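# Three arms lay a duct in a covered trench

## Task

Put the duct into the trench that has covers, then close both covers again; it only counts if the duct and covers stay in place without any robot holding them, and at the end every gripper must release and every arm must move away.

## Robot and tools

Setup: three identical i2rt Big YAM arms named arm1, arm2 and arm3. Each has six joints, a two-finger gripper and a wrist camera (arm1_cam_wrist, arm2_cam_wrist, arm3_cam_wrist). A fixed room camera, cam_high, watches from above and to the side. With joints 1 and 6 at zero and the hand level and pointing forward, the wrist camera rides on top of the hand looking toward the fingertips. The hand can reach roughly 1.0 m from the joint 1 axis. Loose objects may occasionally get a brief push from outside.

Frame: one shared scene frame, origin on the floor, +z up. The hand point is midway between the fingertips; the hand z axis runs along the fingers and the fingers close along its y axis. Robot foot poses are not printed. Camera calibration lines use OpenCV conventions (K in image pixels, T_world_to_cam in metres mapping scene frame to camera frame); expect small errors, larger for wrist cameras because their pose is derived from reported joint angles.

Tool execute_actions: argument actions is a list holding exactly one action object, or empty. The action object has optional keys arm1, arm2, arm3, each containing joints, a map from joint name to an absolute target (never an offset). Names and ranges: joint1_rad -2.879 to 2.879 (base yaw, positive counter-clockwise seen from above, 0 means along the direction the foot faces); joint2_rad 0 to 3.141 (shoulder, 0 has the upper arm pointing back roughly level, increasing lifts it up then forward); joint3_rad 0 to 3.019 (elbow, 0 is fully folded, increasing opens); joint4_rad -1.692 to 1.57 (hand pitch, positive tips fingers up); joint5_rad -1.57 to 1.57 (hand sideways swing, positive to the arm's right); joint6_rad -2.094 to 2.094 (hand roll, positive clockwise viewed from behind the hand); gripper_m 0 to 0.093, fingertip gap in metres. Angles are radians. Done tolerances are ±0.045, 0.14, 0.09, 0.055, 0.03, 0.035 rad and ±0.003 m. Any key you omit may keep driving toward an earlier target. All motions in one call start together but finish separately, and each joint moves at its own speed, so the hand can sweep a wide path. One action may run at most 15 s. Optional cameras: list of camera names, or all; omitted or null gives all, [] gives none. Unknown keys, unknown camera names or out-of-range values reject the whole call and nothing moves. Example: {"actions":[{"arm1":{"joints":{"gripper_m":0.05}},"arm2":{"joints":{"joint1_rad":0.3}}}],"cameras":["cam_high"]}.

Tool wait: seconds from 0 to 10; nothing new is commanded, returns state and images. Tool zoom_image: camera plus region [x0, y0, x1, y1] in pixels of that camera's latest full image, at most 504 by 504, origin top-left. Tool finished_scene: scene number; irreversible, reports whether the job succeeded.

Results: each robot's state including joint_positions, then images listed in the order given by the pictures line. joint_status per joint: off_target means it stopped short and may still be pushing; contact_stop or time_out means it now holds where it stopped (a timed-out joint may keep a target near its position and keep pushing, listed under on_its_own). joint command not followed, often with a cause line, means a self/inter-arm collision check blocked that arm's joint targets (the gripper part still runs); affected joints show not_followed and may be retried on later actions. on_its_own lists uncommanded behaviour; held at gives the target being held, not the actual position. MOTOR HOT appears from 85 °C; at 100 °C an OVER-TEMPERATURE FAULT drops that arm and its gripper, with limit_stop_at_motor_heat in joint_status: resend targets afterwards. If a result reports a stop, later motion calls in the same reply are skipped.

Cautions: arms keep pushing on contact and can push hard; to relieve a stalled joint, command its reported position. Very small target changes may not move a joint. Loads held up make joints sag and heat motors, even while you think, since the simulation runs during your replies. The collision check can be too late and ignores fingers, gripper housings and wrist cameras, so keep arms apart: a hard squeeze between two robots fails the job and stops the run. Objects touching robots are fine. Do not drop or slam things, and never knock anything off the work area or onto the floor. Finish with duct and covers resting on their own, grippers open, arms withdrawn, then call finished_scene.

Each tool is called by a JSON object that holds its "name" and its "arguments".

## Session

{"name": "execute_actions", "arguments": {"actions": []}}

Scene clock: 0.00 s.
arm1.joint_positions: joint1_rad=-0.010 joint2_rad=+0.486 joint3_rad=+1.477 joint4_rad=-1.266 joint5_rad=+0.072 joint6_rad=-0.159 gripper_m=+0.094
arm1.joint_status: not commanded
arm1.hand: x=-0.7959 y=-0.0825 z=+1.5113 quat_wxyz=(-0.593, +0.048, -0.800, +0.069) (m; scene frame)
arm2.joint_positions: joint1_rad=+0.266 joint2_rad=+0.460 joint3_rad=+1.427 joint4_rad=-1.310 joint5_rad=+0.250 joint6_rad=+0.342 gripper_m=+0.094
arm2.joint_status: not commanded
arm2.hand: x=+0.0236 y=-0.3882 z=+1.3139 quat_wxyz=(-0.345, +0.512, -0.633, -0.467) (m; scene frame)
arm3.joint_positions: joint1_rad=-0.486 joint2_rad=+0.598 joint3_rad=+1.382 joint4_rad=-1.156 joint5_rad=+0.056 joint6_rad=+0.321 gripper_m=+0.094
arm3.joint_status: not commanded
arm3.hand: x=+0.7427 y=+0.0121 z=+1.4757 quat_wxyz=(+0.063, -0.764, +0.321, +0.556) (m; scene frame)
pictures: arm1_cam_wrist, arm2_cam_wrist, arm3_cam_wrist, cam_high
camera_calibration (this result's frames):
arm1_cam_wrist: T_world_to_cam=[[-0.00598125, -0.98511, 0.171821, -0.344951], [-0.789157, -0.10088, -0.60585, 0.286754], [0.614162, -0.139218, -0.776803, 1.77469], [0, 0, 0, 1]] pos_world=[-0.865715, -0.0638193, 1.61158]
arm2_cam_wrist: T_world_to_cam=[[0.968151, -0.0540583, -0.244463, 0.279297], [-0.184416, -0.814373, -0.550261, 0.419899], [-0.169338, 0.577818, -0.798405, 1.39836], [0, 0, 0, 1]] pos_world=[0.0438294, -0.450946, 1.41579]
arm3_cam_wrist: T_world_to_cam=[[0.563228, 0.783719, -0.261838, -0.0432034], [0.603201, -0.606539, -0.517937, 0.336459], [-0.564732, 0.133776, -0.81436, 1.74421], [0, 0, 0, 1]] pos_world=[0.806393, 0.00460145, 1.58337]
Images, in order (width x height): arm1_cam_wrist 616x616, arm2_cam_wrist 616x616, arm3_cam_wrist 616x616, cam_high 504x504.

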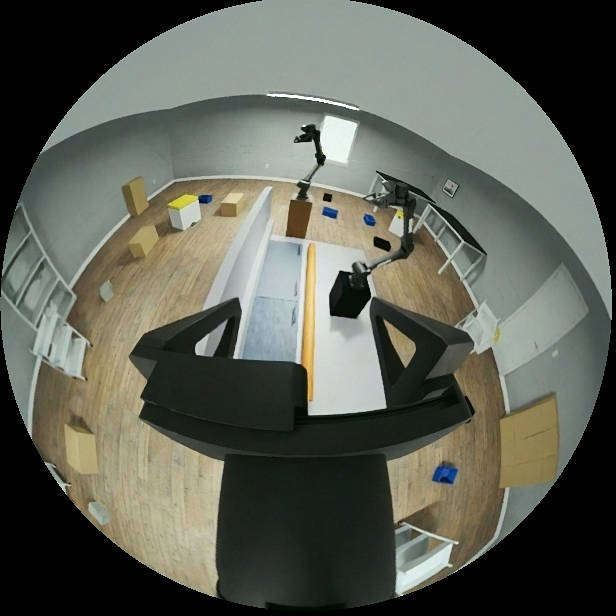

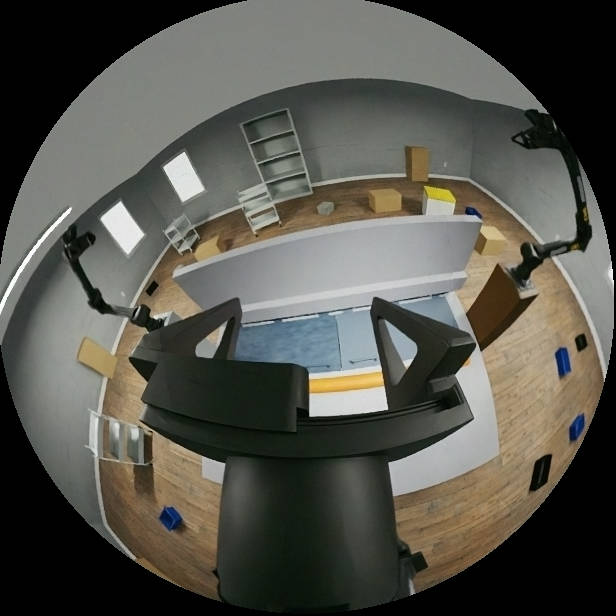

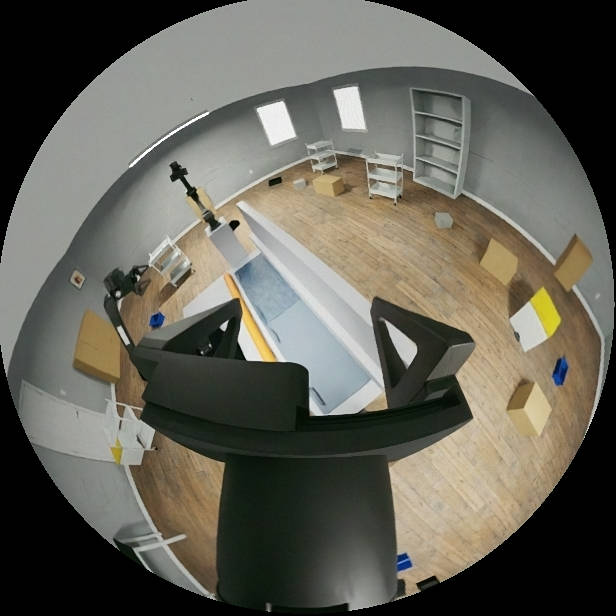

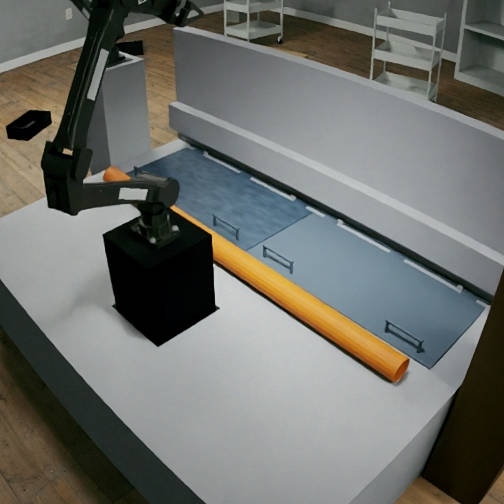

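{"name": "execute_actions", "arguments": {"actions": [{"arm1":{"joints":{"joint1_rad":-0.283,"joint2_rad":1.5,"joint3_rad":0.91,"joint4_rad":-0.9,"joint5_rad":0,"joint6_rad":-0.2525,"gripper_m":0.045}},"arm3":{"joints":{"joint1_rad":0.124,"joint2_rad":1.5,"joint3_rad":0.901,"joint4_rad":-0.9,"joint5_rad":0,"joint6_rad":0.18,"gripper_m":0.045}},"arm2":{"joints":{"joint1_rad":0.1,"joint2_rad":1.0,"joint3_rad":0.556,"joint4_rad":-1.0,"joint5_rad":0,"joint6_rad":-1.41}}}], "cameras": ["arm1_cam_wrist","arm3_cam_wrist"]}}

{"name": "execute_actions", "arguments": {"actions": [{"arm1":{"joints":{"joint2_rad":2.37,"joint4_rad":-0.073}},"arm3":{"joints":{"joint2_rad":2.385,"joint4_rad":-0.05}},"arm2":{"joints":{"joint2_rad":1.78,"joint4_rad":-0.335}}}]}}

Scene clock: 2.90 s.
arm1.joint_positions: joint1_rad=-0.278 joint2_rad=+1.486 joint3_rad=+0.884 joint4_rad=-0.910 joint5_rad=+0.001 joint6_rad=-0.243 gripper_m=+0.045
arm1.joint_status: all done
arm1.hand: x=-0.5949 y=-0.1668 z=+0.9393 quat_wxyz=(-0.021, -0.004, -1.000, +0.005) (m; scene frame)
arm2.joint_positions: joint1_rad=+0.110 joint2_rad=+1.003 joint3_rad=+0.563 joint4_rad=-1.003 joint5_rad=+0.004 joint6_rad=-1.403 gripper_m=+0.094
arm2.joint_status: all done
arm2.hand: x=-0.0072 y=-0.3005 z=+0.8006 quat_wxyz=(-0.063, +0.998, -0.008, -0.008) (m; scene frame)
arm3.joint_positions: joint1_rad=+0.131 joint2_rad=+1.485 joint3_rad=+0.869 joint4_rad=-0.909 joint5_rad=+0.002 joint6_rad=+0.194 gripper_m=+0.045
arm3.joint_status: all done
arm3.hand: x=+0.5949 y=-0.1643 z=+0.9392 quat_wxyz=(+0.000, -1.000, +0.011, +0.014) (m; scene frame)
pictures: arm1_cam_wrist, arm3_cam_wrist
camera_calibration (this result's frames):
arm1_cam_wrist: T_world_to_cam=[[-0.0043982, -0.999915, 0.0122441, -0.180101], [-0.840276, 0.0103336, 0.542061, -0.999776], [-0.542141, -0.00790432, -0.84025, 0.58879], [0, 0, 0, 1]] pos_world=[-0.521672, -0.165101, 1.03888]
arm3_cam_wrist: T_world_to_cam=[[0.0232415, 0.999727, 0.00252281, 0.146256], [0.837555, -0.0208491, 0.545955, -1.00168], [0.545858, -0.0105758, -0.837811, 0.585098], [0, 0, 0, 1]] pos_world=[0.516185, -0.160912, 1.03671]
Images, in order (width x height): arm1_cam_wrist 616x616, arm3_cam_wrist 616x616.

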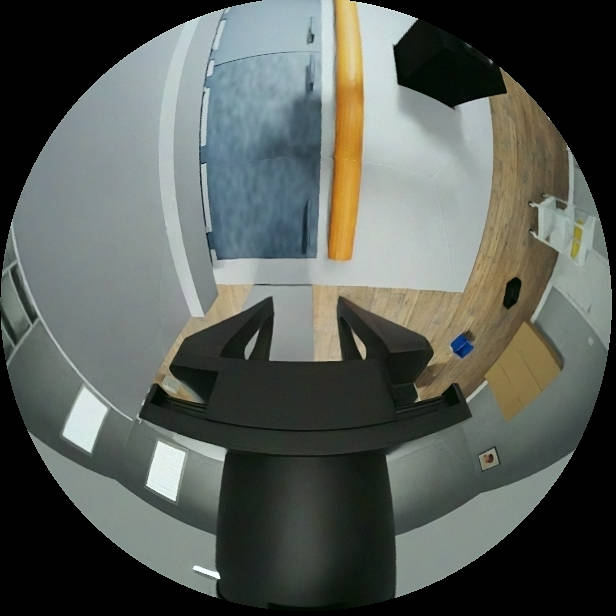

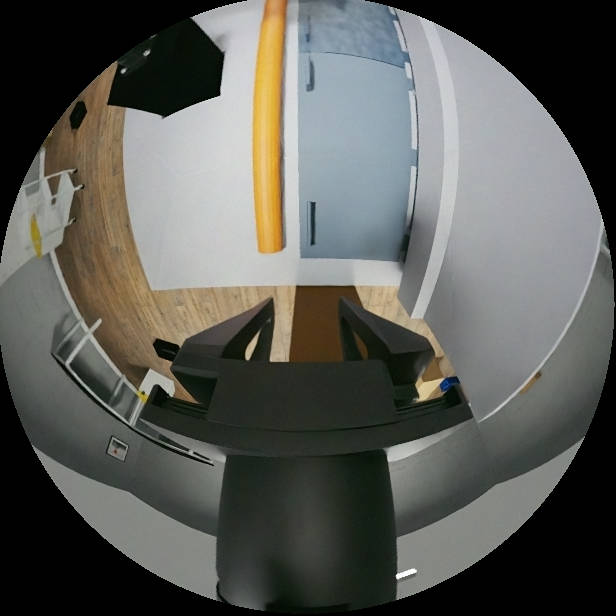

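Scene clock: 4.47 s.
arm1.joint_positions: joint1_rad=-0.278 joint2_rad=+2.366 joint3_rad=+0.901 joint4_rad=-0.085 joint5_rad=+0.001 joint6_rad=-0.243 gripper_m=+0.045
arm1.joint_status: all done
arm1.hand: x=-0.6015 y=-0.1650 z=+0.6088 quat_wxyz=(-0.002, -0.004, -1.000, +0.001) (m; scene frame)
arm2.joint_positions: joint1_rad=+0.110 joint2_rad=+1.783 joint3_rad=+0.563 joint4_rad=-0.347 joint5_rad=+0.004 joint6_rad=-1.403 gripper_m=+0.094
arm2.joint_status: all done
arm2.hand: x=-0.0145 y=-0.2531 z=+0.6027 quat_wxyz=(-0.002, +1.000, -0.007, +0.002) (m; scene frame)
arm3.joint_positions: joint1_rad=+0.131 joint2_rad=+2.385 joint3_rad=+0.892 joint4_rad=-0.065 joint5_rad=+0.002 joint6_rad=+0.194 gripper_m=+0.045
arm3.joint_status: all done
arm3.hand: x=+0.6033 y=-0.1619 z=+0.6065 quat_wxyz=(+0.003, -1.000, +0.011, -0.001) (m; scene frame)
pictures: arm1_cam_wrist, arm2_cam_wrist, arm3_cam_wrist, cam_high
camera_calibration (this result's frames):
arm1_cam_wrist: T_world_to_cam=[[-0.00411277, -0.999987, 0.00292319, -0.168498], [-0.819675, 0.00504563, 0.572806, -0.833448], [-0.572814, -0.000040245, -0.819686, 0.277849], [0, 0, 0, 1]] pos_world=[-0.524694, -0.164279, 0.705645]
arm2_cam_wrist: T_world_to_cam=[[0.0262651, 0.999525, 0.0161086, 0.245578], [0.81034, -0.0307243, 0.585155, -0.339969], [0.585372, -0.0023157, -0.810762, 0.617553], [0, 0, 0, 1]] pos_world=[-0.092458, -0.254477, 0.695666]
arm3_cam_wrist: T_world_to_cam=[[0.0231477, 0.999693, 0.00880289, 0.140778], [0.819688, -0.0240192, 0.572306, -0.832727], [0.572342, -0.00603193, -0.819993, 0.275706], [0, 0, 0, 1]] pos_world=[0.52152, -0.159073, 0.701412]
Images, in order (width x height): arm1_cam_wrist 616x616, arm2_cam_wrist 616x616, arm3_cam_wrist 616x616, cam_high 504x504.

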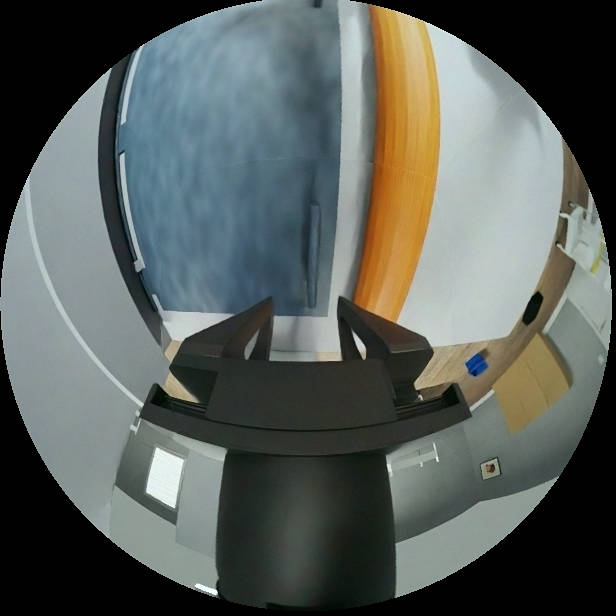

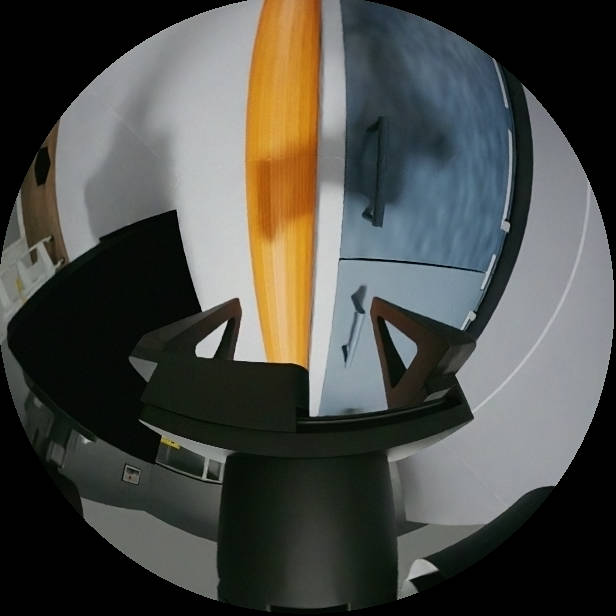

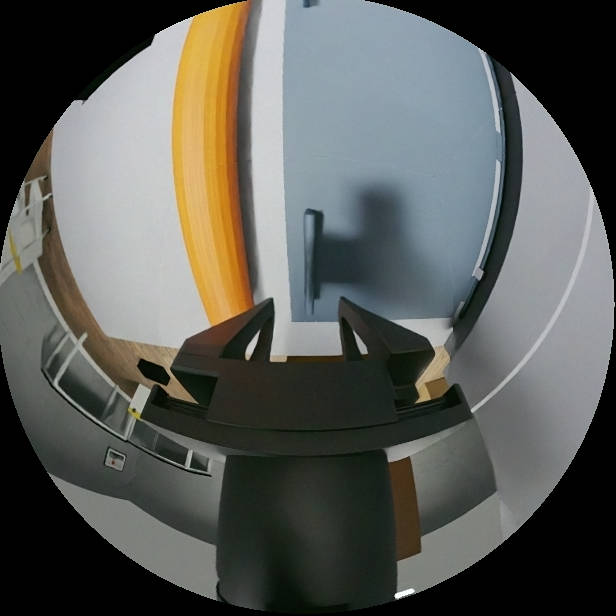

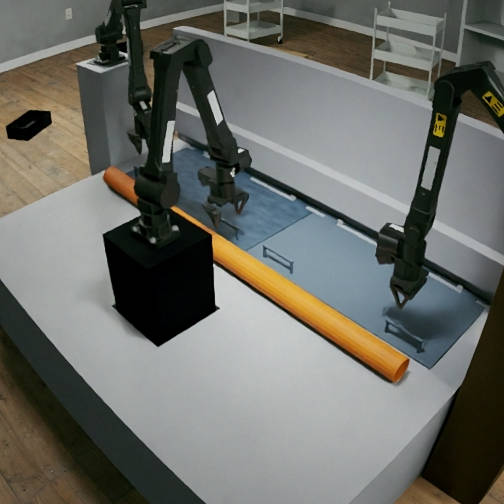

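{"name": "execute_actions", "arguments": {"actions": [{"arm1":{"joints":{"joint1_rad":-0.305,"joint2_rad":2.57,"joint3_rad":1.015,"joint4_rad":0.005,"gripper_m":0.04}},"arm3":{"joints":{"joint1_rad":0.115,"joint2_rad":2.585,"joint3_rad":1.02,"joint4_rad":0.03,"gripper_m":0.04}},"arm2":{"joints":{"joint1_rad":0.085,"joint2_rad":1.99,"joint3_rad":0.505,"joint4_rad":-0.075}}}]}}

Scene clock: 10.77 s.
arm1.joint_positions: joint1_rad=-0.299 joint2_rad=+2.574 joint3_rad=+1.012 joint4_rad=+0.000 joint5_rad=+0.001 joint6_rad=-0.244 gripper_m=+0.040
arm1.joint_status: all done
arm1.hand: x=-0.6065 y=-0.1720 z=+0.5365 quat_wxyz=(+0.003, -0.014, -1.000, -0.001) (m; scene frame)
arm2.joint_positions: joint1_rad=+0.098 joint2_rad=+2.002 joint3_rad=+0.509 joint4_rad=-0.087 joint5_rad=+0.003 joint6_rad=-1.403 gripper_m=+0.094
arm2.joint_status: all done
arm2.hand: x=-0.0066 y=-0.2834 z=+0.5402 quat_wxyz=(+0.004, +1.000, -0.014, +0.002) (m; scene frame)
arm3.joint_positions: joint1_rad=+0.122 joint2_rad=+2.590 joint3_rad=+1.016 joint4_rad=+0.023 joint5_rad=+0.002 joint6_rad=+0.193 gripper_m=+0.040
arm3.joint_status: all done
arm3.hand: x=+0.5968 y=-0.1593 z=+0.5355 quat_wxyz=(+0.002, -1.000, +0.015, +0.002) (m; scene frame)
pictures: arm1_cam_wrist, arm2_cam_wrist, arm3_cam_wrist, cam_high
camera_calibration (this result's frames):
arm1_cam_wrist: T_world_to_cam=[[-0.0246888, -0.999695, 0.00044879, -0.186418], [-0.812981, 0.0203389, 0.581935, -0.794301], [-0.581767, 0.0140024, -0.813235, 0.20926], [0, 0, 0, 1]] pos_world=[-0.528613, -0.173137, 0.632493]
arm2_cam_wrist: T_world_to_cam=[[0.038451, 0.999256, 0.00290252, 0.2838], [0.809031, -0.0328358, 0.586847, -0.312284], [0.586506, -0.0202167, -0.809692, 0.556566], [0, 0, 0, 1]] pos_world=[-0.0846939, -0.282591, 0.633086]
arm3_cam_wrist: T_world_to_cam=[[0.0319572, 0.999461, 0.00747026, 0.134345], [0.823759, -0.0305705, 0.566115, -0.786831], [0.566039, -0.0119378, -0.824292, 0.226347], [0, 0, 0, 1]] pos_world=[0.515745, -0.155625, 0.631009]
Images, in order (width x height): arm1_cam_wrist 616x616, arm2_cam_wrist 616x616, arm3_cam_wrist 616x616, cam_high 504x504.

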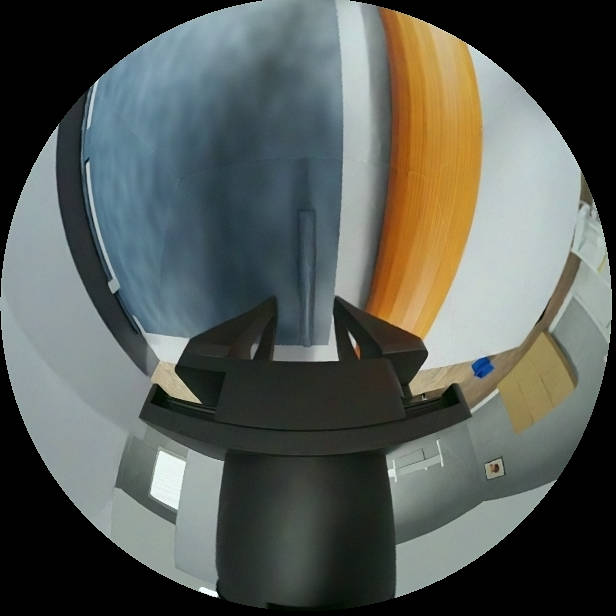

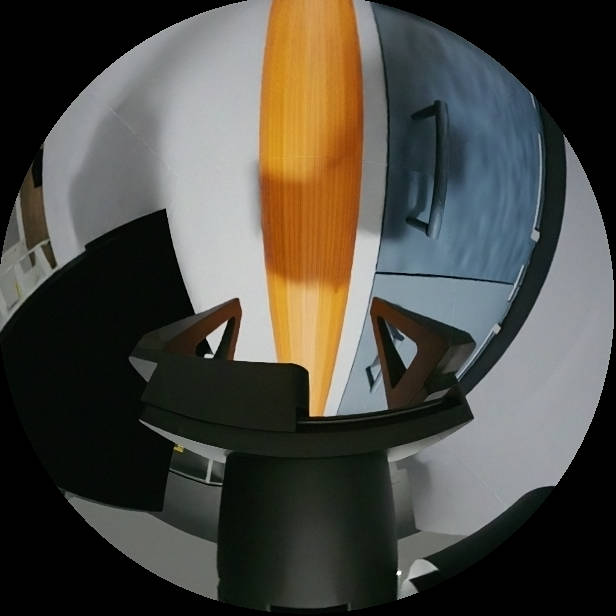

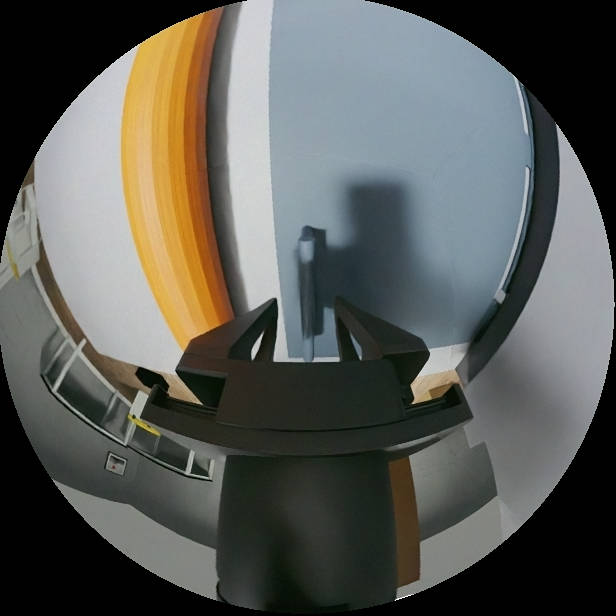

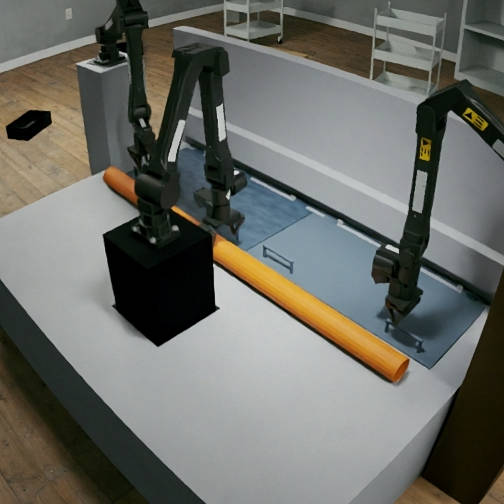

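{"name": "execute_actions", "arguments": {"actions": [{"arm1":{"joints":{"joint2_rad":2.74,"joint3_rad":1.125,"joint4_rad":0.075}},"arm3":{"joints":{"joint2_rad":2.755,"joint3_rad":1.118,"joint4_rad":0.097,"joint6_rad":0.17}}}], "cameras": []}}

{"name": "execute_actions", "arguments": {"actions": [{"arm1":{"joints":{"gripper_m":0.0}},"arm3":{"joints":{"gripper_m":0.0}}}], "cameras": []}}

{"name": "execute_actions", "arguments": {"actions": [{"arm1":{"joints":{"joint1_rad":-0.235,"joint2_rad":2.522,"joint3_rad":0.97,"joint4_rad":0.011,"joint6_rad":-0.19}},"arm3":{"joints":{"joint1_rad":0.069,"joint2_rad":2.537,"joint3_rad":0.965,"joint4_rad":0.028,"joint6_rad":0.12}}}], "cameras": ["arm1_cam_wrist","arm3_cam_wrist"]}}

{"name": "execute_actions", "arguments": {"actions": [{"arm1":{"joints":{"joint1_rad":-0.14,"joint2_rad":2.30,"joint3_rad":0.844,"joint4_rad":-0.082,"joint6_rad":-0.09}},"arm3":{"joints":{"joint1_rad":-0.03,"joint2_rad":2.315,"joint3_rad":0.848,"joint4_rad":-0.071,"joint6_rad":0.02}}}], "cameras": []}}

{"name": "execute_actions", "arguments": {"actions": [{"arm2":{"joints":{"joint2_rad":2.12,"joint3_rad":0.55,"joint4_rad":0.022}},"arm1":{"joints":{"joint1_rad":0.02,"joint2_rad":2.10,"joint3_rad":0.784,"joint4_rad":-0.215,"joint5_rad":0.03,"joint6_rad":0.065}},"arm3":{"joints":{"joint1_rad":-0.19,"joint2_rad":2.115,"joint3_rad":0.799,"joint4_rad":-0.215,"joint5_rad":-0.03,"joint6_rad":-0.135}}}], "cameras": ["arm2_cam_wrist","cam_high"]}}

{"name": "execute_actions", "arguments": {"actions": [{"arm2":{"joints":{"joint2_rad":2.243,"joint3_rad":0.585,"joint4_rad":0.108}},"arm1":{"joints":{"joint1_rad":0.29,"joint2_rad":1.985,"joint3_rad":0.81,"joint4_rad":-0.36,"joint5_rad":0.15,"joint6_rad":0.31}},"arm3":{"joints":{"joint1_rad":-0.44,"joint2_rad":2.01,"joint3_rad":0.85,"joint4_rad":-0.37,"joint5_rad":-0.15,"joint6_rad":-0.36}}}]}}

Scene clock: 13.17 s.
arm1.joint_positions: joint1_rad=-0.299 joint2_rad=+2.740 joint3_rad=+1.123 joint4_rad=+0.070 joint5_rad=+0.001 joint6_rad=-0.244 gripper_m=+0.040
arm1.joint_status: all done
arm1.hand: x=-0.6055 y=-0.1724 z=+0.4763 quat_wxyz=(-0.004, -0.014, -1.000, +0.001) (m; scene frame)
arm2.joint_positions: joint1_rad=+0.098 joint2_rad=+2.002 joint3_rad=+0.509 joint4_rad=-0.087 joint5_rad=+0.003 joint6_rad=-1.403 gripper_m=+0.094
arm2.joint_status: not commanded
arm2.hand: x=-0.0066 y=-0.2834 z=+0.5402 quat_wxyz=(+0.004, +1.000, -0.014, +0.002) (m; scene frame)
arm3.joint_positions: joint1_rad=+0.122 joint2_rad=+2.760 joint3_rad=+1.116 joint4_rad=+0.090 joint5_rad=+0.002 joint6_rad=+0.184 gripper_m=+0.040
arm3.joint_status: all done
arm3.hand: x=+0.6069 y=-0.1574 z=+0.4741 quat_wxyz=(+0.003, -1.000, +0.011, +0.000) (m; scene frame)
pictures: none
No camera images: the call's "cameras" was empty. Leave "cameras" out to get every camera's image.

Scene clock: 13.73 s.
arm1.joint_positions: joint1_rad=-0.299 joint2_rad=+2.740 joint3_rad=+1.123 joint4_rad=+0.070 joint5_rad=+0.001 joint6_rad=-0.246 gripper_m=+0.009
arm1.joint_status: gripper_m off_target (ended at +0.009, target +0.000)
arm1.hand: x=-0.6055 y=-0.1725 z=+0.4763 quat_wxyz=(-0.004, -0.013, -1.000, +0.002) (m; scene frame)
arm2.joint_positions: joint1_rad=+0.098 joint2_rad=+2.002 joint3_rad=+0.509 joint4_rad=-0.087 joint5_rad=+0.003 joint6_rad=-1.403 gripper_m=+0.094
arm2.joint_status: not commanded
arm2.hand: x=-0.0066 y=-0.2834 z=+0.5402 quat_wxyz=(+0.004, +1.000, -0.014, +0.002) (m; scene frame)
arm3.joint_positions: joint1_rad=+0.122 joint2_rad=+2.760 joint3_rad=+1.116 joint4_rad=+0.090 joint5_rad=-0.003 joint6_rad=+0.180 gripper_m=+0.009
arm3.joint_status: gripper_m off_target (ended at +0.009, target +0.000)
arm3.hand: x=+0.6068 y=-0.1586 z=+0.4741 quat_wxyz=(+0.000, -1.000, +0.009, +0.000) (m; scene frame)
pictures: none
No camera images: the call's "cameras" was empty. Leave "cameras" out to get every camera's image.

Scene clock: 14.77 s.
arm1.joint_positions: joint1_rad=-0.262 joint2_rad=+2.613 joint3_rad=+1.020 joint4_rad=+0.048 joint5_rad=+0.028 joint6_rad=-0.208 gripper_m=+0.009
arm1.joint_status: all done
arm1.hand: x=-0.6060 y=-0.1625 z=+0.5230 quat_wxyz=(-0.002, -0.014, -1.000, +0.015) (m; scene frame)
arm2.joint_positions: joint1_rad=+0.098 joint2_rad=+2.002 joint3_rad=+0.509 joint4_rad=-0.087 joint5_rad=+0.003 joint6_rad=-1.403 gripper_m=+0.094
arm2.joint_status: not commanded
arm2.hand: x=-0.0066 y=-0.2834 z=+0.5402 quat_wxyz=(+0.004, +1.000, -0.014, +0.002) (m; scene frame)
arm3.joint_positions: joint1_rad=+0.089 joint2_rad=+2.629 joint3_rad=+1.011 joint4_rad=+0.065 joint5_rad=-0.021 joint6_rad=+0.144 gripper_m=+0.009
arm3.joint_status: all done
arm3.hand: x=+0.6078 y=-0.1488 z=+0.5220 quat_wxyz=(-0.009, -1.000, +0.008, +0.000) (m; scene frame)
pictures: arm1_cam_wrist, arm3_cam_wrist
camera_calibration (this result's frames):
arm1_cam_wrist: T_world_to_cam=[[-0.023389, -0.999245, 0.0310266, -0.191986], [-0.819176, 0.0369457, 0.572351, -0.782256], [-0.573065, -0.0120295, -0.819422, 0.202642], [0, 0, 0, 1]] pos_world=[-0.529169, -0.160502, 0.619731]
arm3_cam_wrist: T_world_to_cam=[[0.0162786, 0.999763, -0.0144668, 0.144694], [0.821115, -0.00511106, 0.57074, -0.784945], [0.570531, -0.0211698, -0.821003, 0.203294], [0, 0, 0, 1]] pos_world=[0.526189, -0.144368, 0.616998]
Images, in order (width x height): arm1_cam_wrist 616x616, arm3_cam_wrist 616x616.

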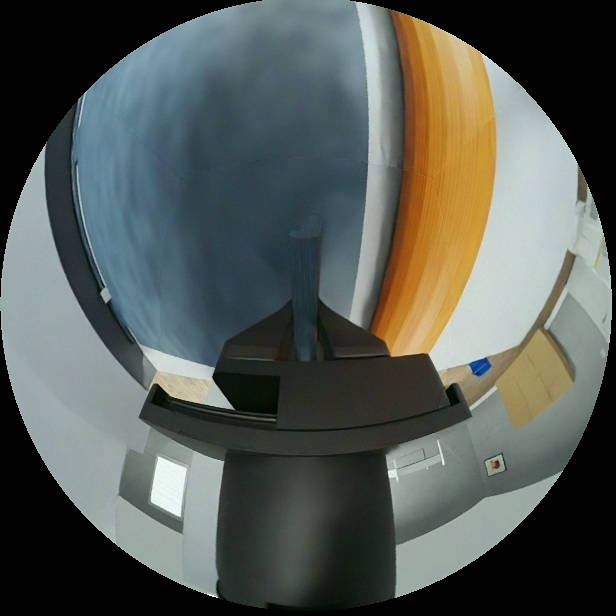

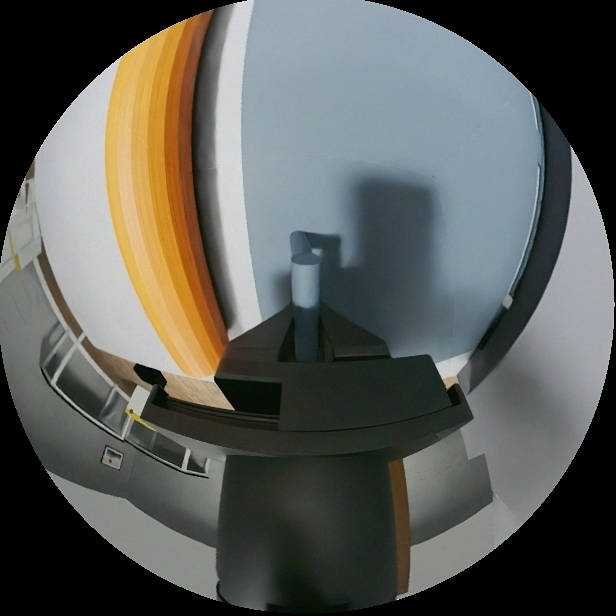

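Scene clock: 15.77 s.
arm1.joint_positions: joint1_rad=-0.168 joint2_rad=+2.380 joint3_rad=+0.876 joint4_rad=-0.049 joint5_rad=+0.042 joint6_rad=-0.114 gripper_m=+0.009
arm1.joint_status: all done
arm1.hand: x=-0.6067 y=-0.1288 z=+0.6035 quat_wxyz=(+0.002, -0.014, -1.000, +0.020) (m; scene frame)
arm2.joint_positions: joint1_rad=+0.098 joint2_rad=+2.002 joint3_rad=+0.509 joint4_rad=-0.087 joint5_rad=+0.003 joint6_rad=-1.403 gripper_m=+0.094
arm2.joint_status: not commanded
arm2.hand: x=-0.0066 y=-0.2834 z=+0.5402 quat_wxyz=(+0.004, +1.000, -0.014, +0.002) (m; scene frame)
arm3.joint_positions: joint1_rad=-0.008 joint2_rad=+2.402 joint3_rad=+0.875 joint4_rad=-0.039 joint5_rad=-0.040 joint6_rad=+0.046 gripper_m=+0.009
arm3.joint_status: all done
arm3.hand: x=+0.6098 y=-0.1168 z=+0.6007 quat_wxyz=(-0.017, -1.000, +0.007, -0.006) (m; scene frame)
pictures: none
No camera images: the call's "cameras" was empty. Leave "cameras" out to get every camera's image.

Scene clock: 17.83 s.
arm1.joint_positions: joint1_rad=-0.013 joint2_rad=+2.171 joint3_rad=+0.795 joint4_rad=-0.189 joint5_rad=+0.080 joint6_rad=+0.043 gripper_m=+0.009
arm1.joint_status: joint5_rad time_out (moved +0.039 of -0.012); the others done
arm1.on_its_own: joint5_rad reads +0.080 and still pushes toward +0.030 since a time_out
arm1.hand: x=-0.6062 y=-0.0785 z=+0.6725 quat_wxyz=(+0.004, -0.015, -0.999, +0.038) (m; scene frame)
arm2.joint_positions: joint1_rad=+0.098 joint2_rad=+2.127 joint3_rad=+0.549 joint4_rad=+0.011 joint5_rad=+0.003 joint6_rad=-1.403 gripper_m=+0.094
arm2.joint_status: all done
arm2.hand: x=-0.0078 y=-0.2748 z=+0.5093 quat_wxyz=(-0.002, +1.000, -0.014, +0.001) (m; scene frame)
arm3.joint_positions: joint1_rad=-0.161 joint2_rad=+2.196 joint3_rad=+0.805 joint4_rad=-0.192 joint5_rad=-0.076 joint6_rad=-0.109 gripper_m=+0.009
arm3.joint_status: joint5_rad time_out (moved -0.035 of +0.010); the others done
arm3.on_its_own: joint5_rad reads -0.076 and still pushes toward -0.030 since a time_out
arm3.hand: x=+0.6106 y=-0.0675 z=+0.6696 quat_wxyz=(-0.036, -0.999, +0.006, -0.009) (m; scene frame)
pictures: arm2_cam_wrist, cam_high
camera_calibration (this result's frames):
arm2_cam_wrist: T_world_to_cam=[[0.0384687, 0.999131, 0.0160407, 0.268605], [0.810125, -0.0405812, 0.584851, -0.293994], [0.584993, -0.00950347, -0.810982, 0.536032], [0, 0, 0, 1]] pos_world=[-0.0857366, -0.275208, 0.602347]
Images, in order (width x height): arm2_cam_wrist 616x616, cam_high 504x504.

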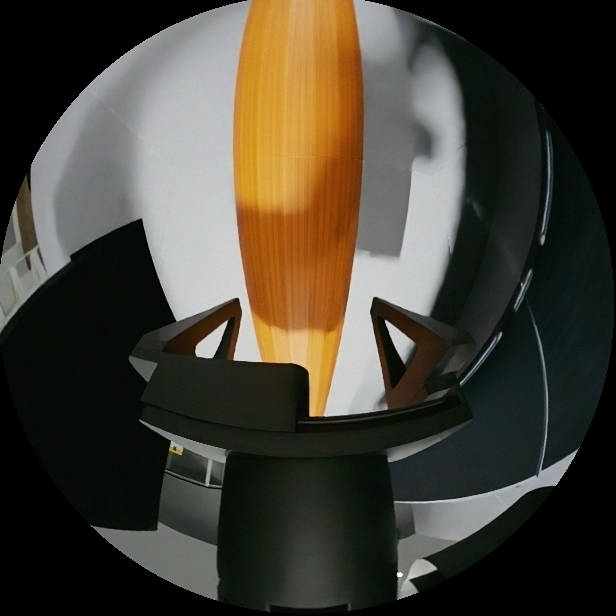

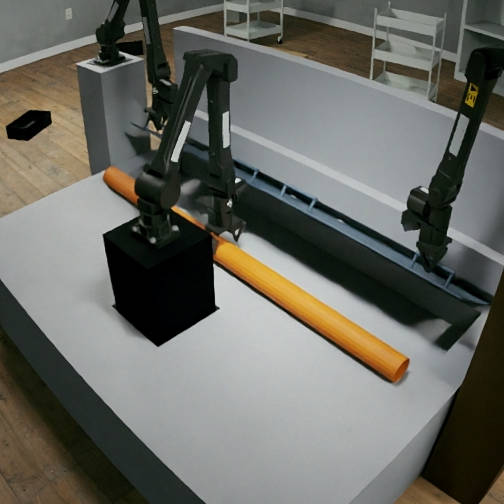

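not run: a stop came earlier in this reply.

Aim y≈-0.281.

{"name": "execute_actions", "arguments": {"actions": [{"arm2":{"joints":{"joint2_rad":2.243,"joint3_rad":0.577,"joint4_rad":0.10}},"arm1":{"joints":{"joint1_rad":0.29,"joint2_rad":1.985,"joint3_rad":0.81,"joint4_rad":-0.36,"joint5_rad":0.15,"joint6_rad":0.31}},"arm3":{"joints":{"joint1_rad":-0.44,"joint2_rad":2.01,"joint3_rad":0.85,"joint4_rad":-0.37,"joint5_rad":-0.15,"joint6_rad":-0.36}}}], "cameras": ["arm2_cam_wrist","cam_high"]}}

Scene clock: 20.43 s.
arm1.joint_positions: joint1_rad=+0.221 joint2_rad=+2.029 joint3_rad=+0.795 joint4_rad=-0.366 joint5_rad=+0.224 joint6_rad=+0.284 gripper_m=+0.009
arm1.joint_status: joint1_rad time_out (moved +0.235 of +0.303); joint5_rad time_out (moved +0.144 of +0.070); the others done
arm1.on_its_own: joint1_rad reads +0.221 and still pushes toward +0.290 since a time_out; joint5_rad reads +0.224 and still pushes toward +0.150 since a time_out
arm1.hand: x=-0.6048 y=-0.0162 z=+0.7264 quat_wxyz=(-0.008, -0.015, -0.994, +0.110) (m; scene frame)
arm2.joint_positions: joint1_rad=+0.098 joint2_rad=+2.251 joint3_rad=+0.570 joint4_rad=+0.089 joint5_rad=+0.002 joint6_rad=-1.404 gripper_m=+0.094
arm2.joint_status: all done
arm2.hand: x=-0.0064 y=-0.2869 z=+0.4775 quat_wxyz=(+0.010, +1.000, -0.013, +0.002) (m; scene frame)
arm3.joint_positions: joint1_rad=-0.373 joint2_rad=+2.073 joint3_rad=+0.825 joint4_rad=-0.378 joint5_rad=-0.213 joint6_rad=-0.328 gripper_m=+0.009
arm3.joint_status: joint1_rad time_out (moved -0.212 of -0.279); joint5_rad time_out (moved -0.138 of -0.074); the others done
arm3.on_its_own: joint1_rad reads -0.373 and still pushes toward -0.440 since a time_out; joint5_rad reads -0.213 and still pushes toward -0.150 since a time_out
arm3.hand: x=+0.6100 y=-0.0118 z=+0.7192 quat_wxyz=(-0.107, -0.994, +0.006, +0.001) (m; scene frame)
pictures: arm2_cam_wrist, cam_high
camera_calibration (this result's frames):
arm2_cam_wrist: T_world_to_cam=[[0.0380984, 0.999229, -0.00945118, 0.2934], [0.809152, -0.0252985, 0.587055, -0.273683], [0.586364, -0.0300133, -0.809492, 0.502729], [0, 0, 0, 1]] pos_world=[-0.0845086, -0.285009, 0.570395]
Images, in order (width x height): arm2_cam_wrist 616x616, cam_high 504x504.

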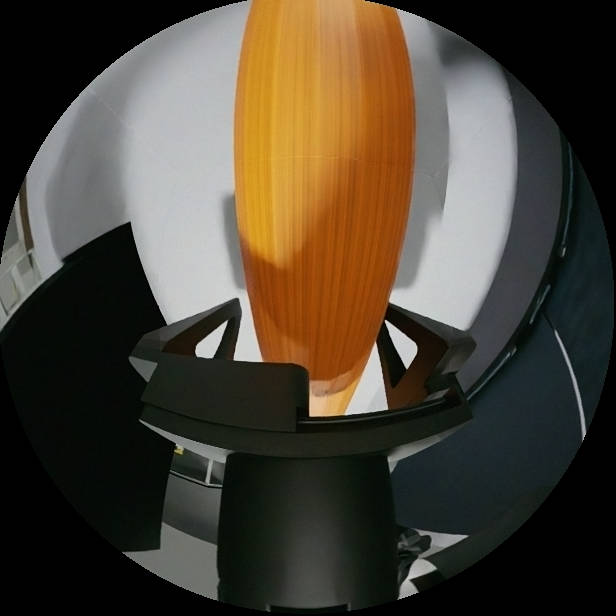

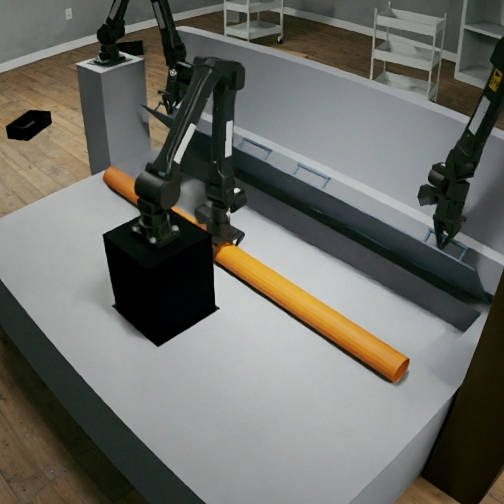

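{"name": "execute_actions", "arguments": {"actions": [{"arm2":{"joints":{"joint2_rad":2.255,"joint3_rad":0.6,"joint4_rad":0.1,"gripper_m":0.0}},"arm1":{"joints":{"joint1_rad":0.41,"joint2_rad":1.97,"joint3_rad":0.86,"joint4_rad":-0.43,"joint5_rad":0.22,"joint6_rad":0.41}},"arm3":{"joints":{"joint1_rad":-0.55,"joint2_rad":2.0,"joint3_rad":0.92,"joint4_rad":-0.45,"joint5_rad":-0.22,"joint6_rad":-0.455}}}], "cameras": ["arm2_cam_wrist"]}}

Scene clock: 22.80 s.
arm1.joint_positions: joint1_rad=+0.324 joint2_rad=+2.001 joint3_rad=+0.819 joint4_rad=-0.445 joint5_rad=+0.297 joint6_rad=+0.389 gripper_m=+0.009
arm1.joint_status: joint1_rad time_out (moved +0.103 of +0.189); joint5_rad time_out (moved +0.073 of -0.004); the others done
arm1.on_its_own: joint1_rad reads +0.324 and still pushes toward +0.410 since a time_out; joint5_rad reads +0.297 and still pushes toward +0.222 since a time_out
arm1.hand: x=-0.6046 y=+0.0109 z=+0.7434 quat_wxyz=(-0.020, -0.014, -0.989, +0.146) (m; scene frame)
arm2.joint_positions: joint1_rad=+0.098 joint2_rad=+2.252 joint3_rad=+0.582 joint4_rad=+0.089 joint5_rad=+0.002 joint6_rad=-1.403 gripper_m=+0.074
arm2.joint_status: gripper_m off_target (ended at +0.074, target +0.000); the others done
arm2.hand: x=-0.0074 y=-0.2796 z=+0.4768 quat_wxyz=(+0.005, +1.000, -0.014, +0.002) (m; scene frame)
arm3.joint_positions: joint1_rad=-0.459 joint2_rad=+2.057 joint3_rad=+0.860 joint4_rad=-0.469 joint5_rad=-0.288 joint6_rad=-0.421 gripper_m=+0.009
arm3.joint_status: joint1_rad time_out (moved -0.086 of -0.177); joint5_rad time_out (moved -0.074 of -0.007); the others done
arm3.on_its_own: joint1_rad reads -0.459 and still pushes toward -0.550 since a time_out; joint5_rad reads -0.288 and still pushes toward -0.220 since a time_out
arm3.hand: x=+0.6100 y=+0.0092 z=+0.7336 quat_wxyz=(-0.147, -0.989, +0.007, +0.007) (m; scene frame)
pictures: arm2_cam_wrist
camera_calibration (this result's frames):
arm2_cam_wrist: T_world_to_cam=[[0.038469, 0.999258, 0.00188043, 0.280753], [0.809854, -0.0322797, 0.585742, -0.273616], [0.585369, -0.02101, -0.810495, 0.505916], [0, 0, 0, 1]] pos_world=[-0.0853583, -0.278748, 0.569783]
Images, in order (width x height): arm2_cam_wrist 616x616.

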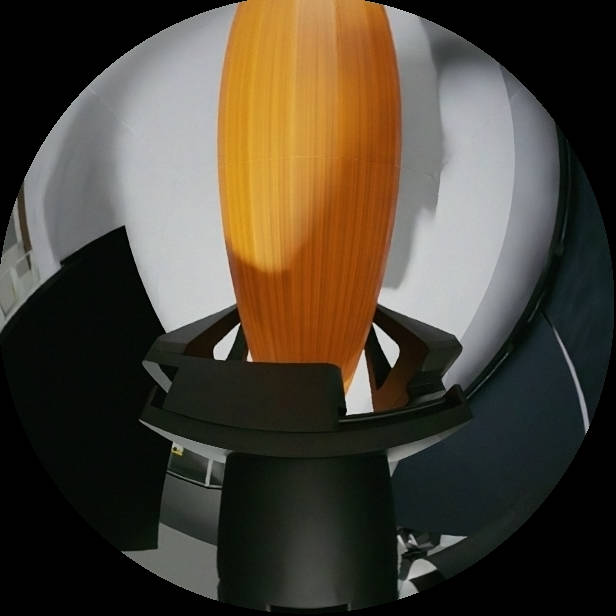

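{"name": "execute_actions", "arguments": {"actions": [{"arm2":{"joints":{"joint2_rad":2.05,"joint3_rad":0.56,"joint4_rad":-0.03}}}], "cameras": ["cam_high"]}}

{"name": "execute_actions", "arguments": {"actions": [{"arm2":{"joints":{"joint1_rad":0.05,"joint2_rad":2.07,"joint3_rad":0.69,"joint4_rad":0.07,"joint6_rad":-1.47}}}], "cameras": []}}

{"name": "execute_actions", "arguments": {"actions": [{"arm2":{"joints":{"joint1_rad":0.01,"joint2_rad":2.14,"joint3_rad":0.85,"joint4_rad":0.19,"joint6_rad":-1.52}}}], "cameras": ["cam_high","arm2_cam_wrist"]}}

Scene clock: 24.30 s.
arm1.joint_positions: joint1_rad=+0.324 joint2_rad=+2.001 joint3_rad=+0.819 joint4_rad=-0.445 joint5_rad=+0.297 joint6_rad=+0.389 gripper_m=+0.009
arm1.joint_status: not commanded
arm1.on_its_own: joint1_rad reads +0.324 and still pushes toward +0.410 since a time_out; joint5_rad reads +0.297 and still pushes toward +0.222 since a time_out
arm1.hand: x=-0.6046 y=+0.0109 z=+0.7434 quat_wxyz=(-0.020, -0.014, -0.989, +0.146) (m; scene frame)
arm2.joint_positions: joint1_rad=+0.098 joint2_rad=+2.096 joint3_rad=+0.561 joint4_rad=-0.028 joint5_rad=+0.000 joint6_rad=-1.404 gripper_m=+0.074
arm2.joint_status: all done
arm2.hand: x=-0.0096 y=-0.2664 z=+0.5173 quat_wxyz=(-0.004, +1.000, -0.013, -0.001) (m; scene frame)
arm3.joint_positions: joint1_rad=-0.459 joint2_rad=+2.057 joint3_rad=+0.860 joint4_rad=-0.469 joint5_rad=-0.288 joint6_rad=-0.421 gripper_m=+0.009
arm3.joint_status: not commanded
arm3.on_its_own: joint1_rad reads -0.459 and still pushes toward -0.550 since a time_out; joint5_rad reads -0.288 and still pushes toward -0.220 since a time_out
arm3.hand: x=+0.6100 y=+0.0092 z=+0.7336 quat_wxyz=(-0.147, -0.989, +0.007, +0.007) (m; scene frame)
pictures: cam_high
Images, in order (width x height): cam_high 504x504.

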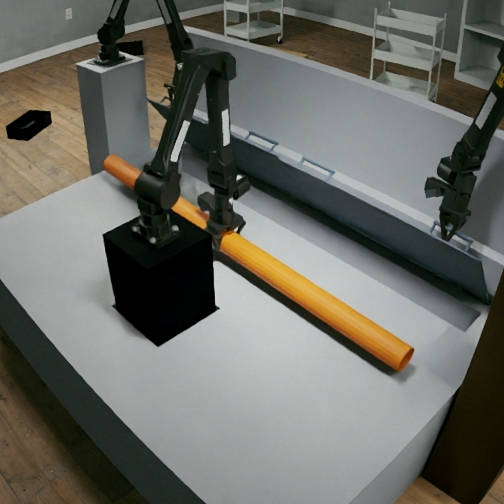

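Scene clock: 25.43 s.
arm1.joint_positions: joint1_rad=+0.324 joint2_rad=+2.001 joint3_rad=+0.819 joint4_rad=-0.445 joint5_rad=+0.297 joint6_rad=+0.389 gripper_m=+0.009
arm1.joint_status: not commanded
arm1.on_its_own: joint1_rad reads +0.324 and still pushes toward +0.410 since a time_out; joint5_rad reads +0.297 and still pushes toward +0.222 since a time_out
arm1.hand: x=-0.6046 y=+0.0109 z=+0.7434 quat_wxyz=(-0.020, -0.014, -0.989, +0.146) (m; scene frame)
arm2.joint_positions: joint1_rad=+0.057 joint2_rad=+2.135 joint3_rad=+0.681 joint4_rad=+0.060 joint5_rad=+0.000 joint6_rad=-1.465 gripper_m=+0.074
arm2.joint_status: all done
arm2.hand: x=-0.0062 y=-0.1821 z=+0.5137 quat_wxyz=(-0.088, +0.996, -0.003, -0.009) (m; scene frame)
arm3.joint_positions: joint1_rad=-0.459 joint2_rad=+2.057 joint3_rad=+0.860 joint4_rad=-0.469 joint5_rad=-0.288 joint6_rad=-0.421 gripper_m=+0.009
arm3.joint_status: not commanded
arm3.on_its_own: joint1_rad reads -0.459 and still pushes toward -0.550 since a time_out; joint5_rad reads -0.288 and still pushes toward -0.220 since a time_out
arm3.hand: x=+0.6100 y=+0.0092 z=+0.7336 quat_wxyz=(-0.147, -0.989, +0.007, +0.007) (m; scene frame)
pictures: none
No camera images: the call's "cameras" was empty. Leave "cameras" out to get every camera's image.

Scene clock: 26.87 s.
arm1.joint_positions: joint1_rad=+0.324 joint2_rad=+2.001 joint3_rad=+0.819 joint4_rad=-0.445 joint5_rad=+0.297 joint6_rad=+0.389 gripper_m=+0.009
arm1.joint_status: not commanded
arm1.on_its_own: joint1_rad reads +0.324 and still pushes toward +0.410 since a time_out; joint5_rad reads +0.297 and still pushes toward +0.222 since a time_out
arm1.hand: x=-0.6046 y=+0.0109 z=+0.7434 quat_wxyz=(-0.020, -0.014, -0.989, +0.146) (m; scene frame)
arm2.joint_positions: joint1_rad=+0.017 joint2_rad=+2.224 joint3_rad=+0.827 joint4_rad=+0.161 joint5_rad=+0.000 joint6_rad=-1.513 gripper_m=+0.074
arm2.joint_status: all done
arm2.hand: x=+0.0036 y=-0.0981 z=+0.5022 quat_wxyz=(-0.166, +0.986, +0.001, -0.010) (m; scene frame)
arm3.joint_positions: joint1_rad=-0.459 joint2_rad=+2.057 joint3_rad=+0.860 joint4_rad=-0.469 joint5_rad=-0.288 joint6_rad=-0.421 gripper_m=+0.009
arm3.joint_status: not commanded
arm3.on_its_own: joint1_rad reads -0.459 and still pushes toward -0.550 since a time_out; joint5_rad reads -0.288 and still pushes toward -0.220 since a time_out
arm3.hand: x=+0.6100 y=+0.0092 z=+0.7336 quat_wxyz=(-0.147, -0.989, +0.007, +0.007) (m; scene frame)
pictures: arm2_cam_wrist, cam_high
camera_calibration (this result's frames):
arm2_cam_wrist: T_world_to_cam=[[0.0130321, 0.940849, 0.338576, -0.0758622], [0.823694, -0.202067, 0.529809, -0.280106], [0.566885, 0.271978, -0.777605, 0.536159], [0, 0, 0, 1]] pos_world=[-0.0722299, -0.131049, 0.591008]
Images, in order (width x height): arm2_cam_wrist 616x616, cam_high 504x504.

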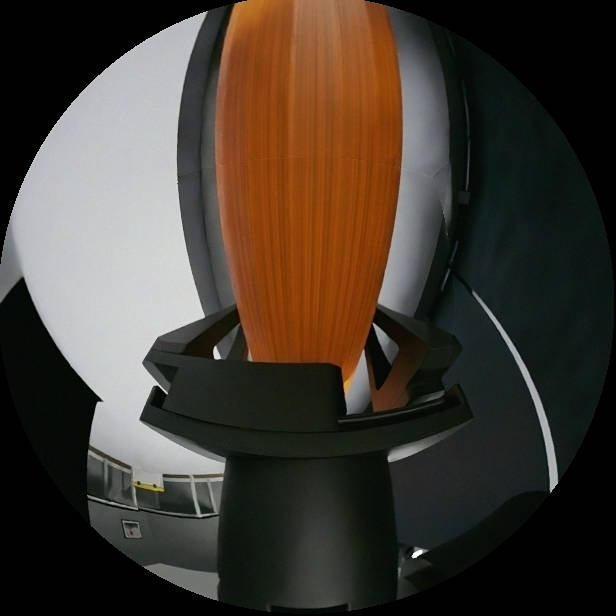

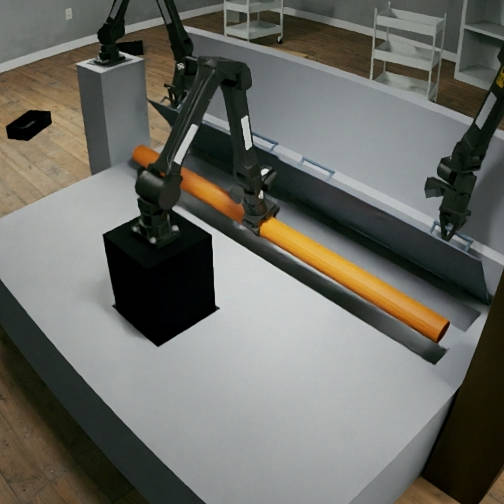

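{"name": "execute_actions", "arguments": {"actions": [{"arm2":{"joints":{"joint2_rad":2.325,"joint3_rad":1.075,"joint4_rad":0.08}}}], "cameras": ["cam_high","arm2_cam_wrist"]}}

Scene clock: 29.00 s.
arm1.joint_positions: joint1_rad=+0.324 joint2_rad=+2.001 joint3_rad=+0.819 joint4_rad=-0.445 joint5_rad=+0.297 joint6_rad=+0.389 gripper_m=+0.009
arm1.joint_status: not commanded
arm1.on_its_own: joint1_rad reads +0.324 and still pushes toward +0.410 since a time_out; joint5_rad reads +0.297 and still pushes toward +0.222 since a time_out
arm1.hand: x=-0.6046 y=+0.0109 z=+0.7434 quat_wxyz=(-0.020, -0.014, -0.989, +0.146) (m; scene frame)
arm2.joint_positions: joint1_rad=+0.017 joint2_rad=+2.431 joint3_rad=+1.028 joint4_rad=+0.069 joint5_rad=+0.000 joint6_rad=-1.514 gripper_m=+0.074
arm2.joint_status: all done
arm2.hand: x=+0.0023 y=-0.0757 z=+0.4314 quat_wxyz=(-0.119, +0.993, +0.001, -0.007) (m; scene frame)
arm3.joint_positions: joint1_rad=-0.459 joint2_rad=+2.057 joint3_rad=+0.860 joint4_rad=-0.469 joint5_rad=-0.288 joint6_rad=-0.421 gripper_m=+0.009
arm3.joint_status: not commanded
arm3.on_its_own: joint1_rad reads -0.459 and still pushes toward -0.550 since a time_out; joint5_rad reads -0.288 and still pushes toward -0.220 since a time_out
arm3.hand: x=+0.6100 y=+0.0092 z=+0.7336 quat_wxyz=(-0.147, -0.989, +0.007, +0.007) (m; scene frame)
pictures: arm2_cam_wrist, cam_high
camera_calibration (this result's frames):
arm2_cam_wrist: T_world_to_cam=[[0.0105816, 0.969151, 0.24624, -0.0309382], [0.820375, -0.149212, 0.552015, -0.24262], [0.571728, 0.196168, -0.796646, 0.478223], [0, 0, 0, 1]] pos_world=[-0.0740469, -0.10003, 0.522522]
Images, in order (width x height): arm2_cam_wrist 616x616, cam_high 504x504.

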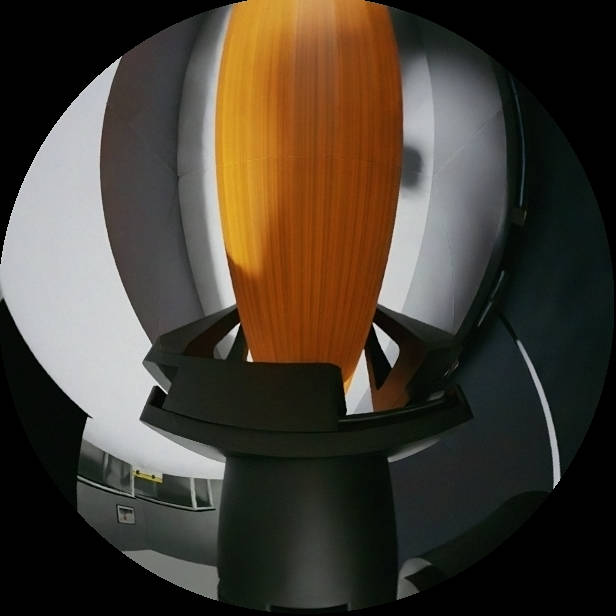

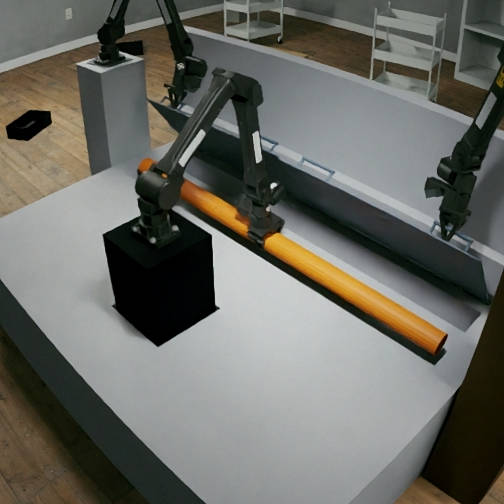

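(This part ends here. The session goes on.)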